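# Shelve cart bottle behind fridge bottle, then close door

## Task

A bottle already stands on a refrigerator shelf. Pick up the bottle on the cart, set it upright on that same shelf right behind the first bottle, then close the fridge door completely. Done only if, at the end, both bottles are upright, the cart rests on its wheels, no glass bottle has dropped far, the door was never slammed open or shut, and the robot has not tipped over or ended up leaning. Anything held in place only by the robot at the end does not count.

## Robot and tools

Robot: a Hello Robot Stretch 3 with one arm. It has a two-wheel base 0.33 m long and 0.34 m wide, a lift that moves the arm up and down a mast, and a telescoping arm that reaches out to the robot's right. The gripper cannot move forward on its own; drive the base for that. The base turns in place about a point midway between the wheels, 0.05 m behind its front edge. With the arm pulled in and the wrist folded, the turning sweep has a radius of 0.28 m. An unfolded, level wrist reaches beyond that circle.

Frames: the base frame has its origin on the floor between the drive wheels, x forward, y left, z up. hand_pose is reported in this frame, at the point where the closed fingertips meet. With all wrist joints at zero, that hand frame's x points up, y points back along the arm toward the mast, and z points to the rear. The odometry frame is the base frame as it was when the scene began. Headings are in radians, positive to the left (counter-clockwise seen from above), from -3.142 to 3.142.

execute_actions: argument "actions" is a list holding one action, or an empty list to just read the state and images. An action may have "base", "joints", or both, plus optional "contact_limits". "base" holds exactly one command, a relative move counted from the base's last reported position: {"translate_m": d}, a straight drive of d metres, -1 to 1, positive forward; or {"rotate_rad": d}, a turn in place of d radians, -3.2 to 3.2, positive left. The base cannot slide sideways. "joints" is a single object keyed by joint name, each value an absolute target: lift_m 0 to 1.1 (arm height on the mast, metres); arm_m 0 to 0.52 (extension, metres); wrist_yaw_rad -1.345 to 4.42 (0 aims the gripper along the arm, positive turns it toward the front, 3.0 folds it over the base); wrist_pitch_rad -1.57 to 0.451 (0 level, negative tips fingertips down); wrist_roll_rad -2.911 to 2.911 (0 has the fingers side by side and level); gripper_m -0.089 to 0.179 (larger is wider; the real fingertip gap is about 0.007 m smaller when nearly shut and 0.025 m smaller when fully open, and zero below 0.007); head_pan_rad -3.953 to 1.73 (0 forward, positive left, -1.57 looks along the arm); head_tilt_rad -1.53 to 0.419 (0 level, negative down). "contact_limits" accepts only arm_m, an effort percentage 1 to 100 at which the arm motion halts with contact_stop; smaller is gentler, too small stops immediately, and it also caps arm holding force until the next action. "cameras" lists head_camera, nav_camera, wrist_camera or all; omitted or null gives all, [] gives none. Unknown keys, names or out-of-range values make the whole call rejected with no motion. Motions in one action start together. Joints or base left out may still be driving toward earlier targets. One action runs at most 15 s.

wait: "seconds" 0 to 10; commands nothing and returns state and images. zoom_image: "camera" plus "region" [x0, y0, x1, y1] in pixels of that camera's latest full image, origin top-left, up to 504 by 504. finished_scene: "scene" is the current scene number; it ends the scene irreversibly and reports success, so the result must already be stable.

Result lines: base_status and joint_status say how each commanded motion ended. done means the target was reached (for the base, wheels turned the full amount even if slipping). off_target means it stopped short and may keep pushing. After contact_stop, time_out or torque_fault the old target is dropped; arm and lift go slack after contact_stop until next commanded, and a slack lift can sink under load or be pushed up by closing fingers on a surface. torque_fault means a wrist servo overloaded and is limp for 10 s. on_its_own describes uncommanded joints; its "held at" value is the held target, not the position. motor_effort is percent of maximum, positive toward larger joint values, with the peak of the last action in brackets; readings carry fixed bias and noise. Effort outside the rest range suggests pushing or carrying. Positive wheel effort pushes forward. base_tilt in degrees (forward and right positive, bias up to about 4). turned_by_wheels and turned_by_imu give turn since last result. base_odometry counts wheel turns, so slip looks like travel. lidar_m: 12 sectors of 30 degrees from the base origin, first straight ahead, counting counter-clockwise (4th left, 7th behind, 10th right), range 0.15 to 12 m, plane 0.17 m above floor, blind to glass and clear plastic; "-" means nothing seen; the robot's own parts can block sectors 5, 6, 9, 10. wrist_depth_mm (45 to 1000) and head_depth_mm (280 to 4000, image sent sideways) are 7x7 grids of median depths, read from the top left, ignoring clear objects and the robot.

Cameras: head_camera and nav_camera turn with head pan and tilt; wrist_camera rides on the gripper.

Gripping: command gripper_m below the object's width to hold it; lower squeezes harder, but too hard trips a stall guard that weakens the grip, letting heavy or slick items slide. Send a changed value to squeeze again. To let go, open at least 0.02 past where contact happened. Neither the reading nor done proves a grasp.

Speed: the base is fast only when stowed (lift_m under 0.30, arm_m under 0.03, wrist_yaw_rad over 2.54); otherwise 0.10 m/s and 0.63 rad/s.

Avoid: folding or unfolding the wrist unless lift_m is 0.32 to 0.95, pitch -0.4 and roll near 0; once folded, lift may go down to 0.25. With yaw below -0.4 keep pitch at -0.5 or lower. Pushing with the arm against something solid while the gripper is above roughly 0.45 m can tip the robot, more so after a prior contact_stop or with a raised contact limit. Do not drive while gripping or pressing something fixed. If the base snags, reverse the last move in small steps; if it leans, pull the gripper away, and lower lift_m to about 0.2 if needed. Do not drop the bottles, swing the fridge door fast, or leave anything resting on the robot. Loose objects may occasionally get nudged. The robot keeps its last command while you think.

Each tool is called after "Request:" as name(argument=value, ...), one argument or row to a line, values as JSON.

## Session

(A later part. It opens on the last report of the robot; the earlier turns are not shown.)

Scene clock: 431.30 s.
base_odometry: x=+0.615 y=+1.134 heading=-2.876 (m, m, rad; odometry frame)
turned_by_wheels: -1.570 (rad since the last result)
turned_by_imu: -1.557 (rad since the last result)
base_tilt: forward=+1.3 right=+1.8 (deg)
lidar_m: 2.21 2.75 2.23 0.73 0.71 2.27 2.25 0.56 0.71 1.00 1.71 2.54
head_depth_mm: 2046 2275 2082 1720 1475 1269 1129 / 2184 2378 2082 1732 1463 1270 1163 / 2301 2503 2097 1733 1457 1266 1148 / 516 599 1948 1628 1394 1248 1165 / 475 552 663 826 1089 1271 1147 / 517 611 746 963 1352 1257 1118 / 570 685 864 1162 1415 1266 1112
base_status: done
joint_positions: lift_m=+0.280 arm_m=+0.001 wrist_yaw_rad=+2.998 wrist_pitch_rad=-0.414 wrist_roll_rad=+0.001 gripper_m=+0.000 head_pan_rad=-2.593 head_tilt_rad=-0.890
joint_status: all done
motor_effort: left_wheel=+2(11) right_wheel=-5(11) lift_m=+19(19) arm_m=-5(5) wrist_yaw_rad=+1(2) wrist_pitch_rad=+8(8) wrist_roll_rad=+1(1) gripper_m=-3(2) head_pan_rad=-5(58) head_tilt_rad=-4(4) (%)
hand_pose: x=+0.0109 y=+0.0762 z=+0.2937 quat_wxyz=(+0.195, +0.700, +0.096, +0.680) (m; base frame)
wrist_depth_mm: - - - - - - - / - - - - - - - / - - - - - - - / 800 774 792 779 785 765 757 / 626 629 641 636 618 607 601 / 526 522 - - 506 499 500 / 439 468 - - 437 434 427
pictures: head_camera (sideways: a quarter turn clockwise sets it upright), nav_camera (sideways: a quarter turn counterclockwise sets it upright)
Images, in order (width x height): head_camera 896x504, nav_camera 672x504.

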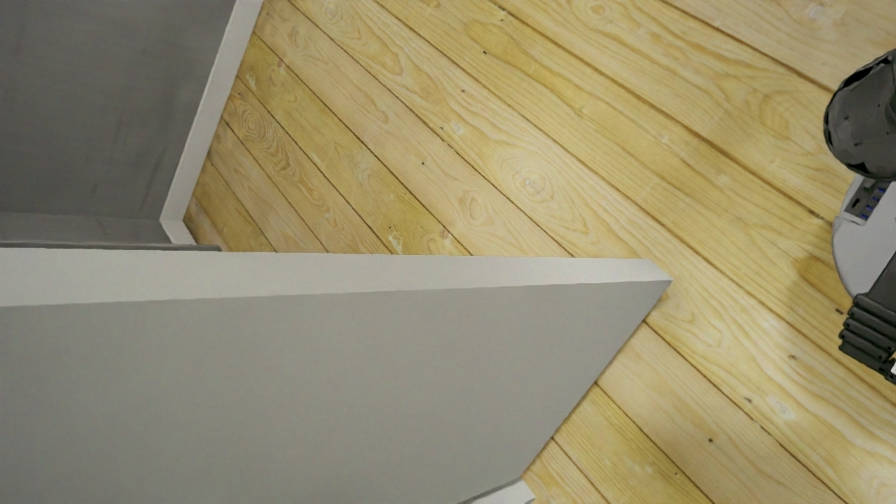

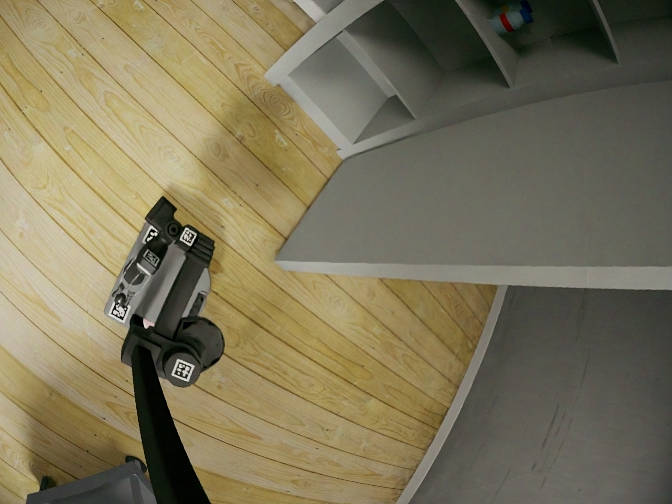

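Request:
execute_actions(
  actions=[
    {"base":{"translate_m":-0.75},"joints":{"head_pan_rad":-1.3}},
  ],
  cameras=["nav_camera"],
)

Request:
execute_actions(
  actions=[
    {"joints":{"lift_m":0.4}},
  ],
  cameras=[],
)

Request:
execute_actions(
  actions=[
    {"joints":{"wrist_yaw_rad":0.4,"arm_m":0.1}},
  ],
  cameras=["nav_camera"],
)

Request:
execute_actions(
  actions=[
    {"base":{"translate_m":0.2},"joints":{"wrist_pitch_rad":0}},
  ],
  cameras=["nav_camera","head_camera"],
)

Scene clock: 442.57 s.
base_odometry: x=+1.339 y=+1.331 heading=-2.876 (m, m, rad; odometry frame)
turned_by_wheels: +0.000 (rad since the last result)
turned_by_imu: +0.002 (rad since the last result)
base_tilt: forward=+1.2 right=+1.7 (deg)
lidar_m: 2.96 2.87 0.85 0.97 1.88 1.52 1.51 1.66 1.45 0.65 0.36 2.45
head_depth_mm: 1199 1364 1573 1723 1462 1275 1125 / 1228 1424 1652 1722 1457 1274 1128 / 904 1115 1443 1677 1469 1272 1123 / 597 693 828 1024 1351 1276 1137 / 477 537 611 713 853 1069 1118 / 399 422 440 516 631 807 1104 / 326 360 401 450 574 1257 1114
base_status: done
joint_positions: lift_m=+0.280 arm_m=+0.001 wrist_yaw_rad=+2.998 wrist_pitch_rad=-0.414 wrist_roll_rad=+0.001 gripper_m=+0.000 head_pan_rad=-1.307 head_tilt_rad=-0.890
joint_status: all done
motor_effort: left_wheel=+2(6) right_wheel=-5(14) lift_m=+19(19) arm_m=-5(5) wrist_yaw_rad=+2(2) wrist_pitch_rad=+8(8) wrist_roll_rad=+1(2) gripper_m=-2(3) head_pan_rad=+4(57) head_tilt_rad=-5(5) (%)
hand_pose: x=+0.0109 y=+0.0762 z=+0.2937 quat_wxyz=(+0.195, +0.700, +0.096, +0.680) (m; base frame)
wrist_depth_mm: - - - - - - - / - - - - 896 - - / - - - - - - - / 795 772 809 783 790 791 753 / 625 627 644 659 617 608 608 / 530 525 - - 507 498 498 / 440 468 - - 431 431 424
pictures: nav_camera (sideways: a quarter turn counterclockwise sets it upright)
Images, in order (width x height): nav_camera 672x504.

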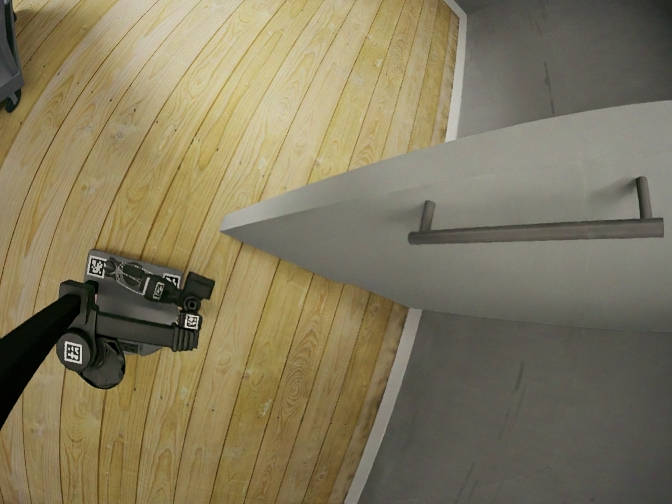

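Scene clock: 444.50 s.
base_odometry: x=+1.339 y=+1.331 heading=-2.876 (m, m, rad; odometry frame)
turned_by_wheels: +0.000 (rad since the last result)
turned_by_imu: +0.000 (rad since the last result)
base_tilt: forward=+1.4 right=+1.8 (deg)
lidar_m: 2.95 2.87 0.85 0.97 1.88 1.52 1.51 1.66 1.45 0.65 0.36 2.45
head_depth_mm: 1205 1364 1564 1711 1467 1276 1123 / 1232 1422 1639 1718 1456 1268 1138 / 906 1116 1446 1668 1462 1278 1142 / 598 695 833 1025 1341 1266 1162 / 477 535 610 712 854 1063 1118 / 398 423 441 515 630 806 1099 / 327 360 401 449 575 1261 1113
base_status: not commanded
joint_positions: lift_m=+0.400 arm_m=+0.001 wrist_yaw_rad=+2.998 wrist_pitch_rad=-0.414 wrist_roll_rad=+0.001 gripper_m=+0.000 head_pan_rad=-1.307 head_tilt_rad=-0.890
joint_status: all done
motor_effort: left_wheel=+2(2) right_wheel=-4(4) lift_m=+26(26) arm_m=-5(5) wrist_yaw_rad=+2(2) wrist_pitch_rad=+8(8) wrist_roll_rad=+2(1) gripper_m=-2(2) head_pan_rad=+4(4) head_tilt_rad=-4(4) (%)
hand_pose: x=+0.0109 y=+0.0762 z=+0.4133 quat_wxyz=(+0.195, +0.700, +0.096, +0.680) (m; base frame)
wrist_depth_mm: - - - - 851 - - / - - - - - - - / - - - - 969 - - / - - - - 911 - - / 798 793 825 844 787 785 784 / 660 676 - - 650 656 649 / 567 566 561 547 556 552 542
pictures: none
No camera images: the call's "cameras" was empty. Leave "cameras" out to get every camera's image.

Scene clock: 446.80 s.
base_odometry: x=+1.339 y=+1.331 heading=-2.876 (m, m, rad; odometry frame)
turned_by_wheels: +0.000 (rad since the last result)
turned_by_imu: +0.000 (rad since the last result)
base_tilt: forward=+1.3 right=+1.7 (deg)
lidar_m: 2.95 2.87 0.86 0.96 1.87 1.53 1.51 1.65 1.45 0.65 0.36 2.45
head_depth_mm: 1207 1360 1566 1707 1468 1272 1128 / 1225 1417 1646 1724 1470 1272 - / 910 1116 1446 1667 1464 1292 1086 / 598 694 830 1026 1337 1273 1120 / 477 533 610 713 852 1066 1123 / 399 423 439 515 630 806 1104 / 327 360 401 449 572 1257 1115
base_status: not commanded
joint_positions: lift_m=+0.400 arm_m=+0.100 wrist_yaw_rad=+0.403 wrist_pitch_rad=-0.414 wrist_roll_rad=+0.001 gripper_m=+0.000 head_pan_rad=-1.307 head_tilt_rad=-0.890
joint_status: all done
motor_effort: left_wheel=+3(3) right_wheel=-4(5) lift_m=+25(24) arm_m=+5(4) wrist_yaw_rad=-2(3) wrist_pitch_rad=+8(8) wrist_roll_rad=+1(1) gripper_m=-3(3) head_pan_rad=+4(4) head_tilt_rad=-4(4) (%)
hand_pose: x=+0.0667 y=-0.4515 z=+0.4133 quat_wxyz=(+0.707, +0.281, -0.649, -0.004) (m; base frame)
wrist_depth_mm: 151 179 234 335 690 847 761 / 157 187 246 362 800 917 805 / 162 193 259 390 911 - 876 / 167 203 274 429 932 - 869 / 173 213 289 452 790 801 788 / 180 222 287 - 672 636 650 / 185 233 355 529 562 560 555
pictures: nav_camera (sideways: a quarter turn counterclockwise sets it upright)
Images, in order (width x height): nav_camera 672x504.

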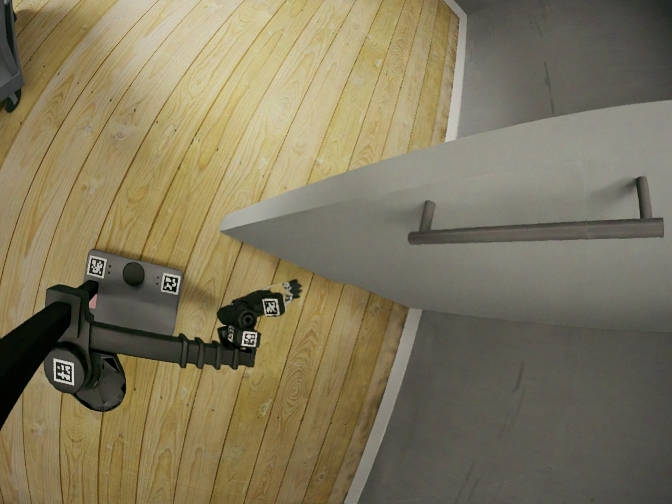

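Scene clock: 449.87 s.
base_odometry: x=+1.146 y=+1.279 heading=-2.876 (m, m, rad; odometry frame)
turned_by_wheels: +0.000 (rad since the last result)
turned_by_imu: +0.000 (rad since the last result)
base_tilt: forward=+1.2 right=+1.8 (deg)
lidar_m: 2.76 2.83 0.75 0.81 2.12 1.72 1.71 1.82 1.49 0.62 0.51 2.51
head_depth_mm: 691 1358 1593 1717 1468 1276 1127 / 624 739 915 1642 1460 1271 - / 571 669 804 1019 1368 1292 1085 / 527 611 723 885 1118 1269 1124 / 492 561 652 784 981 1218 1115 / 459 519 597 706 864 1209 1116 / 428 467 529 651 1422 1259 1113
base_status: done
joint_positions: lift_m=+0.400 arm_m=+0.100 wrist_yaw_rad=+0.397 wrist_pitch_rad=-0.022 wrist_roll_rad=+0.001 gripper_m=+0.000 head_pan_rad=-1.307 head_tilt_rad=-0.890
joint_status: all done
motor_effort: left_wheel=+2(8) right_wheel=-4(22) lift_m=+26(26) arm_m=+4(5) wrist_yaw_rad=+2(29) wrist_pitch_rad=+13(14) wrist_roll_rad=+2(2) gripper_m=-2(6) head_pan_rad=+4(4) head_tilt_rad=-4(4) (%)
hand_pose: x=+0.0775 y=-0.4804 z=+0.5087 quat_wxyz=(+0.695, +0.148, -0.691, +0.132) (m; base frame)
wrist_depth_mm: 206 224 256 291 339 414 819 / 210 231 262 300 351 427 848 / 212 233 264 304 363 441 842 / 218 238 270 313 369 452 874 / 220 241 275 318 380 912 856 / 221 246 271 - 400 908 899 / 225 250 295 332 394 791 862
pictures: head_camera (sideways: a quarter turn clockwise sets it upright), nav_camera (sideways: a quarter turn counterclockwise sets it upright)
Images, in order (width x height): head_camera 896x504, nav_camera 672x504.

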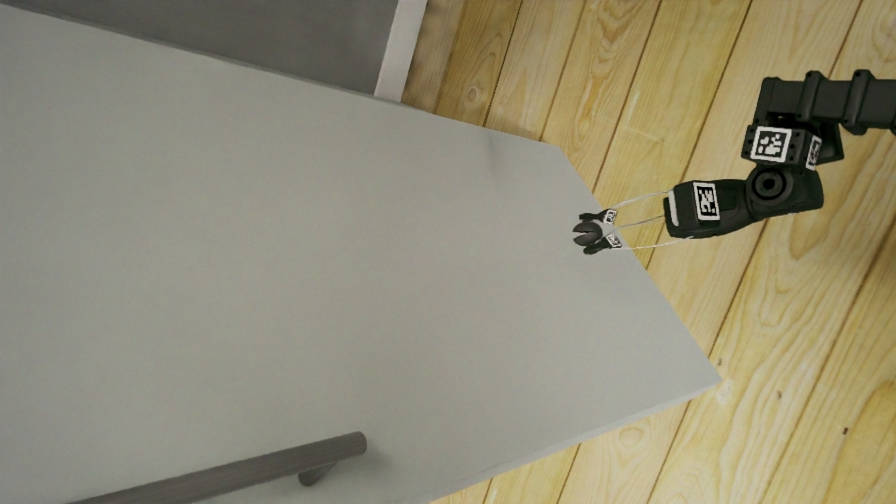

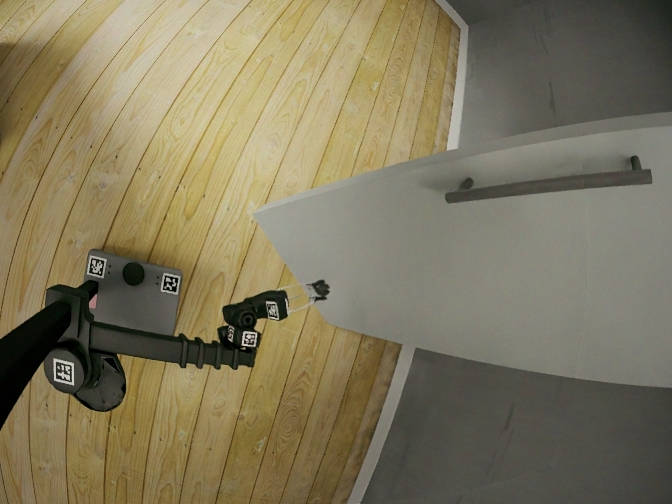

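Request:
execute_actions(
  actions=[
    {"base":{"translate_m":0.15},"joints":{"arm_m":0.17}},
  ],
  cameras=["nav_camera"],
)

Request:
execute_actions(
  actions=[
    {"base":{"translate_m":0.12},"joints":{"arm_m":0.25,"wrist_yaw_rad":0.2}},
  ],
  cameras=["nav_camera"],
)

Request:
execute_actions(
  actions=[
    {"base":{"translate_m":0.1},"joints":{"arm_m":0.33,"wrist_yaw_rad":0}},
  ],
  cameras=["nav_camera"],
)

Scene clock: 459.57 s.
base_odometry: x=+1.001 y=+1.239 heading=-2.876 (m, m, rad; odometry frame)
turned_by_wheels: +0.000 (rad since the last result)
turned_by_imu: +0.001 (rad since the last result)
base_tilt: forward=+1.3 right=+1.7 (deg)
lidar_m: 2.61 2.81 0.71 0.69 2.31 1.87 1.86 1.85 1.51 0.66 0.64 2.54
head_depth_mm: 617 724 875 1178 1465 1277 1128 / 597 693 831 1039 1367 1320 1147 / 577 670 794 981 1274 1231 1115 / 559 644 763 935 1195 1271 1119 / 543 624 734 886 1124 1261 1119 / 512 583 710 1590 1428 1262 1115 / 529 1845 2063 1690 1452 1259 1114
base_status: done
joint_positions: lift_m=+0.400 arm_m=+0.170 wrist_yaw_rad=+0.398 wrist_pitch_rad=-0.022 wrist_roll_rad=+0.001 gripper_m=+0.000 head_pan_rad=-1.307 head_tilt_rad=-0.890
joint_status: all done
motor_effort: left_wheel=+2(7) right_wheel=-4(6) lift_m=+25(25) arm_m=+5(3) wrist_yaw_rad=+2(2) wrist_pitch_rad=+12(13) wrist_roll_rad=+1(2) gripper_m=-2(3) head_pan_rad=+4(3) head_tilt_rad=-4(4) (%)
hand_pose: x=+0.0776 y=-0.5504 z=+0.5088 quat_wxyz=(+0.695, +0.148, -0.691, +0.132) (m; base frame)
wrist_depth_mm: 235 244 251 263 273 282 294 / 242 246 257 267 276 287 302 / 246 253 264 274 287 296 308 / 254 258 269 280 288 303 320 / - 266 274 286 298 317 329 / - 269 277 - 309 321 337 / 844 277 289 299 316 328 351
pictures: nav_camera (sideways: a quarter turn counterclockwise sets it upright)
Images, in order (width x height): nav_camera 672x504.

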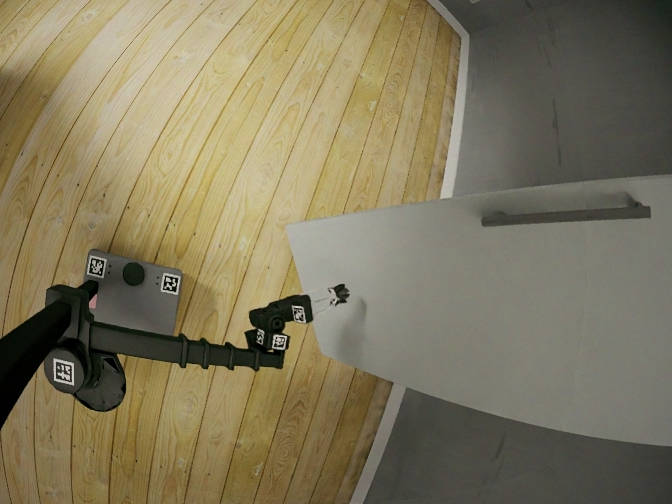

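Scene clock: 462.03 s.
base_odometry: x=+0.885 y=+1.208 heading=-2.876 (m, m, rad; odometry frame)
turned_by_wheels: +0.000 (rad since the last result)
turned_by_imu: +0.000 (rad since the last result)
base_tilt: forward=+1.2 right=+1.7 (deg)
lidar_m: 2.49 2.77 0.89 0.68 1.00 2.00 1.98 1.88 0.84 0.68 0.67 2.58
head_depth_mm: 600 696 831 1033 1373 1270 1127 / 589 684 812 1006 1268 - - / 581 671 794 970 1199 1246 1124 / 572 648 780 949 1223 1265 1124 / 553 648 810 1630 1419 1266 1118 / 1531 1800 2002 1693 1448 1268 1117 / 1603 1892 2058 1696 1447 1253 1118
base_status: done
joint_positions: lift_m=+0.400 arm_m=+0.250 wrist_yaw_rad=+0.197 wrist_pitch_rad=-0.022 wrist_roll_rad=+0.001 gripper_m=+0.000 head_pan_rad=-1.307 head_tilt_rad=-0.890
joint_status: all done
motor_effort: left_wheel=+2(7) right_wheel=-4(10) lift_m=+25(25) arm_m=+5(13) wrist_yaw_rad=+3(10) wrist_pitch_rad=+13(13) wrist_roll_rad=+1(1) gripper_m=-3(3) head_pan_rad=+4(3) head_tilt_rad=-4(4) (%)
hand_pose: x=+0.0287 y=-0.6454 z=+0.5088 quat_wxyz=(+0.705, +0.078, -0.703, +0.062) (m; base frame)
wrist_depth_mm: 178 185 195 206 218 230 249 / 182 189 199 211 224 237 250 / 185 192 204 216 229 244 259 / 191 198 208 220 235 251 266 / 193 201 213 223 240 257 277 / 198 206 215 - 249 263 284 / 200 210 226 238 254 270 293
pictures: nav_camera (sideways: a quarter turn counterclockwise sets it upright)
Images, in order (width x height): nav_camera 672x504.

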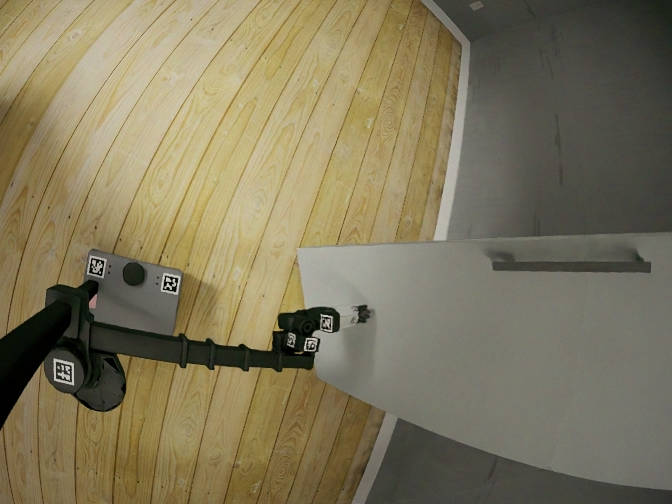

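Scene clock: 464.13 s.
base_odometry: x=+0.789 y=+1.182 heading=-2.875 (m, m, rad; odometry frame)
turned_by_wheels: +0.000 (rad since the last result)
turned_by_imu: +0.000 (rad since the last result)
base_tilt: forward=+1.5 right=+1.8 (deg)
lidar_m: 2.39 2.75 1.05 0.67 0.88 2.09 2.08 1.90 0.90 0.90 1.67 2.60
head_depth_mm: 739 836 964 1132 1379 1270 1129 / 765 872 1014 1198 1381 1274 1140 / 781 906 1059 1271 1450 1268 1121 / 1419 1598 1845 1634 1451 1269 1121 / 1487 1730 1960 1723 1449 1259 1117 / 1551 1819 2015 1698 1451 1259 1119 / 1621 1921 2057 1700 1437 1255 1117
base_status: done
joint_positions: lift_m=+0.400 arm_m=+0.330 wrist_yaw_rad=+0.002 wrist_pitch_rad=-0.022 wrist_roll_rad=+0.001 gripper_m=+0.000 head_pan_rad=-1.307 head_tilt_rad=-0.890
joint_status: all done
motor_effort: left_wheel=+2(8) right_wheel=-4(6) lift_m=+26(25) arm_m=+5(7) wrist_yaw_rad=-2(2) wrist_pitch_rad=+13(13) wrist_roll_rad=+2(2) gripper_m=-2(2) head_pan_rad=+4(4) head_tilt_rad=-4(4) (%)
hand_pose: x=-0.0209 y=-0.7303 z=+0.5088 quat_wxyz=(+0.707, +0.009, -0.707, -0.007) (m; base frame)
wrist_depth_mm: - 327 316 306 296 285 275 / - 339 322 313 299 294 283 / - 341 333 320 308 301 290 / - 353 340 328 317 306 296 / - 364 351 332 324 314 303 / - - 364 - 327 321 310 / 914 802 366 350 342 326 319
pictures: nav_camera (sideways: a quarter turn counterclockwise sets it upright)
Images, in order (width x height): nav_camera 672x504.

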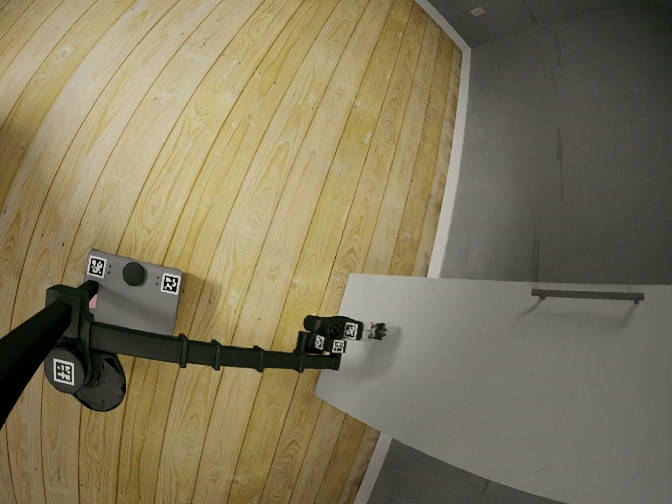

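Request:
execute_actions(
  actions=[
    {"base":{"translate_m":0.06},"joints":{"arm_m":0.44},"contact_limits":{"arm_m":15}},
  ],
  cameras=["nav_camera","head_camera"],
)

Scene clock: 470.10 s.
base_odometry: x=+0.731 y=+1.166 heading=-2.875 (m, m, rad; odometry frame)
turned_by_wheels: +0.000 (rad since the last result)
turned_by_imu: +0.001 (rad since the last result)
base_tilt: forward=+1.2 right=+1.8 (deg)
lidar_m: 2.33 2.77 1.14 0.68 0.80 2.15 2.14 1.92 0.92 0.91 1.69 2.61
head_depth_mm: 747 849 978 1162 1369 1275 1120 / 777 883 1024 1189 1404 1270 1140 / 834 945 1086 1287 1441 1261 1120 / 1443 1642 1906 1719 1449 1272 1126 / 1504 1730 1953 1702 1454 1268 1121 / 1565 1803 2015 1695 1449 1268 1115 / 1636 1905 2070 1689 1454 1263 1113
base_status: done
joint_positions: lift_m=+0.400 arm_m=+0.440 wrist_yaw_rad=+0.002 wrist_pitch_rad=-0.022 wrist_roll_rad=+0.001 gripper_m=+0.000 head_pan_rad=-1.307 head_tilt_rad=-0.890
joint_status: all done
motor_effort: left_wheel=+2(6) right_wheel=-4(7) lift_m=+25(26) arm_m=+5(8) wrist_yaw_rad=-1(2) wrist_pitch_rad=+12(13) wrist_roll_rad=+1(2) gripper_m=-3(3) head_pan_rad=+4(4) head_tilt_rad=-3(3) (%)
contact_limits: arm_m 15 (drawing in: default 32, maximum 52; extending or still: default 44, maximum 71)
hand_pose: x=-0.0210 y=-0.8403 z=+0.5089 quat_wxyz=(+0.707, +0.009, -0.707, -0.007) (m; base frame)
wrist_depth_mm: 897 232 223 216 209 203 194 / 928 238 230 221 212 204 200 / 958 244 233 225 219 210 203 / 938 252 241 233 223 215 206 / - 258 246 235 228 221 212 / - 963 257 - 231 226 218 / 912 824 260 250 240 231 222
pictures: head_camera (sideways: a quarter turn clockwise sets it upright), nav_camera (sideways: a quarter turn counterclockwise sets it upright)
Images, in order (width x height): head_camera 896x504, nav_camera 672x504.

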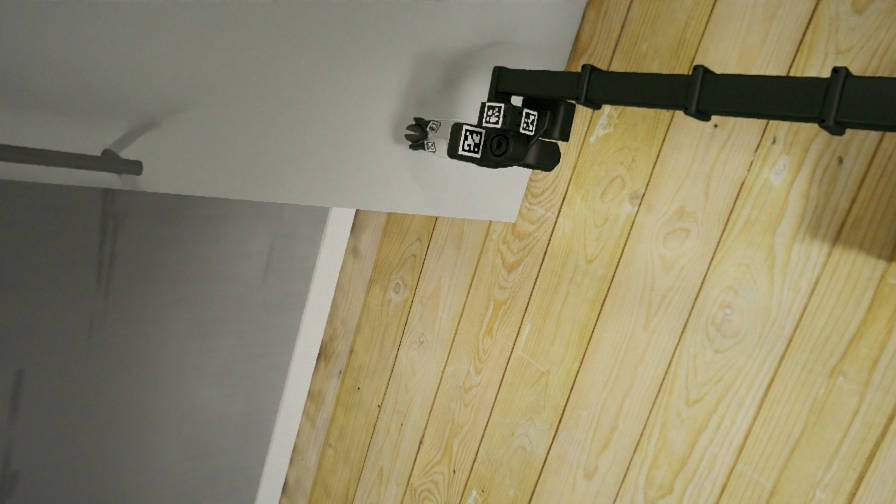

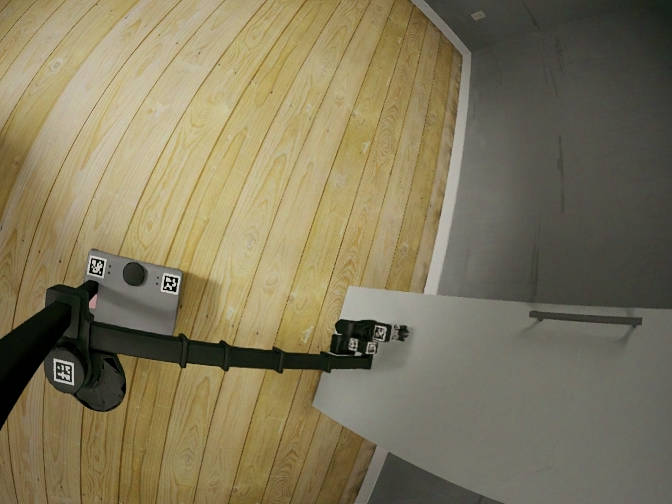

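Request:
execute_actions(
  actions=[
    {"joints":{"arm_m":0.52},"contact_limits":{"arm_m":15}},
  ],
  cameras=["wrist_camera"],
)

Request:
execute_actions(
  actions=[
    {"base":{"translate_m":0.1},"joints":{"arm_m":0.36,"head_pan_rad":-1.7,"head_tilt_rad":-0.5}},
  ],
)

Scene clock: 476.77 s.
base_odometry: x=+0.731 y=+1.166 heading=-2.875 (m, m, rad; odometry frame)
turned_by_wheels: +0.000 (rad since the last result)
turned_by_imu: +0.001 (rad since the last result)
base_tilt: forward=+1.5 right=+1.8 (deg)
lidar_m: 2.33 2.78 1.15 0.68 0.80 2.15 2.13 1.91 0.92 0.91 1.69 2.61
head_depth_mm: 748 847 977 1156 1380 1273 1128 / 775 881 1024 1161 1429 1272 - / 835 948 1097 1288 1460 1276 1119 / 1442 1645 1905 1719 1459 1269 1119 / 1496 1734 1951 1721 1451 1262 1115 / 1569 1821 1994 1700 1453 1258 1119 / 1626 1916 2062 1692 1451 1254 1113
base_status: not commanded
joint_positions: lift_m=+0.400 arm_m=+0.498 wrist_yaw_rad=-0.007 wrist_pitch_rad=-0.023 wrist_roll_rad=+0.001 gripper_m=+0.000 head_pan_rad=-1.307 head_tilt_rad=-0.890
joint_status: arm_m contact_stop (moved +0.058 of +0.080)
on_its_own: arm_m is slack since a contact_stop, until your next command for it (your +0.520 is given up)
motor_effort: left_wheel=+0(2) right_wheel=-1(6) lift_m=+24(25) arm_m=+0(17) wrist_yaw_rad=+6(10) wrist_pitch_rad=+13(16) wrist_roll_rad=+1(1) gripper_m=-2(3) head_pan_rad=+4(3) head_tilt_rad=-3(4) (%)
contact_limits: arm_m 15 (drawing in: default 32, maximum 52; extending or still: default 44, maximum 71)
hand_pose: x=-0.0232 y=-0.8981 z=+0.5086 quat_wxyz=(+0.707, +0.006, -0.707, -0.011) (m; base frame)
wrist_depth_mm: 509 175 168 161 157 152 147 / 513 178 171 165 161 155 150 / 875 183 176 169 164 159 154 / 854 188 180 174 168 162 157 / 902 193 185 177 172 165 160 / 930 198 191 - 176 171 163 / 885 204 196 187 180 173 169
pictures: wrist_camera
Images, in order (width x height): wrist_camera 644x364.

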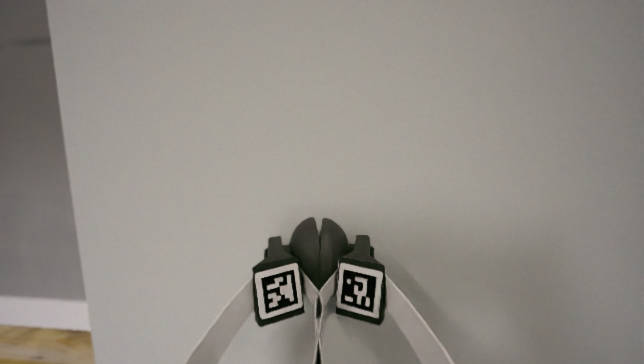

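not run: a stop came earlier in this reply.

Request:
execute_actions(
  actions=[
    {"joints":{"arm_m":0.4}},
  ],
  cameras=[],
)

Request:
finished_scene(
  scene=1,
)

Scene clock: 482.67 s.
base_odometry: x=+0.731 y=+1.166 heading=-2.875 (m, m, rad; odometry frame)
turned_by_wheels: +0.000 (rad since the last result)
turned_by_imu: +0.001 (rad since the last result)
base_tilt: forward=+1.4 right=+1.9 (deg)
lidar_m: 2.33 2.77 1.14 0.68 0.80 2.15 2.13 1.92 0.92 0.91 1.68 2.61
head_depth_mm: 746 851 980 1155 1380 1277 1121 / 778 880 1022 1206 - 1272 1145 / 836 949 1085 1291 1428 1270 1122 / 1431 1645 1899 1707 1441 1268 1117 / 1490 1732 1982 1718 1451 1267 1120 / 1559 1821 2001 1709 1446 1259 1118 / 1639 1924 2069 1710 1450 1260 1116
base_status: not commanded
joint_positions: lift_m=+0.400 arm_m=+0.400 wrist_yaw_rad=-0.002 wrist_pitch_rad=-0.022 wrist_roll_rad=+0.001 gripper_m=+0.000 head_pan_rad=-1.307 head_tilt_rad=-0.890
joint_status: all done
motor_effort: left_wheel=+1(1) right_wheel=-2(2) lift_m=+25(25) arm_m=-5(4) wrist_yaw_rad=+2(5) wrist_pitch_rad=+13(13) wrist_roll_rad=+1(1) gripper_m=-2(3) head_pan_rad=+4(4) head_tilt_rad=-4(4) (%)
hand_pose: x=-0.0220 y=-0.8009 z=+0.5088 quat_wxyz=(+0.707, +0.007, -0.707, -0.009) (m; base frame)
wrist_depth_mm: 944 898 262 252 243 235 228 / 929 896 267 257 249 239 233 / - 929 273 266 252 246 237 / - 943 280 269 261 252 243 / - - 289 275 267 255 248 / - - 297 - 275 263 256 / 893 901 304 294 283 268 259
pictures: none
No camera images: the call's "cameras" was empty. Leave "cameras" out to get every camera's image.

The scene is finished: the task was done.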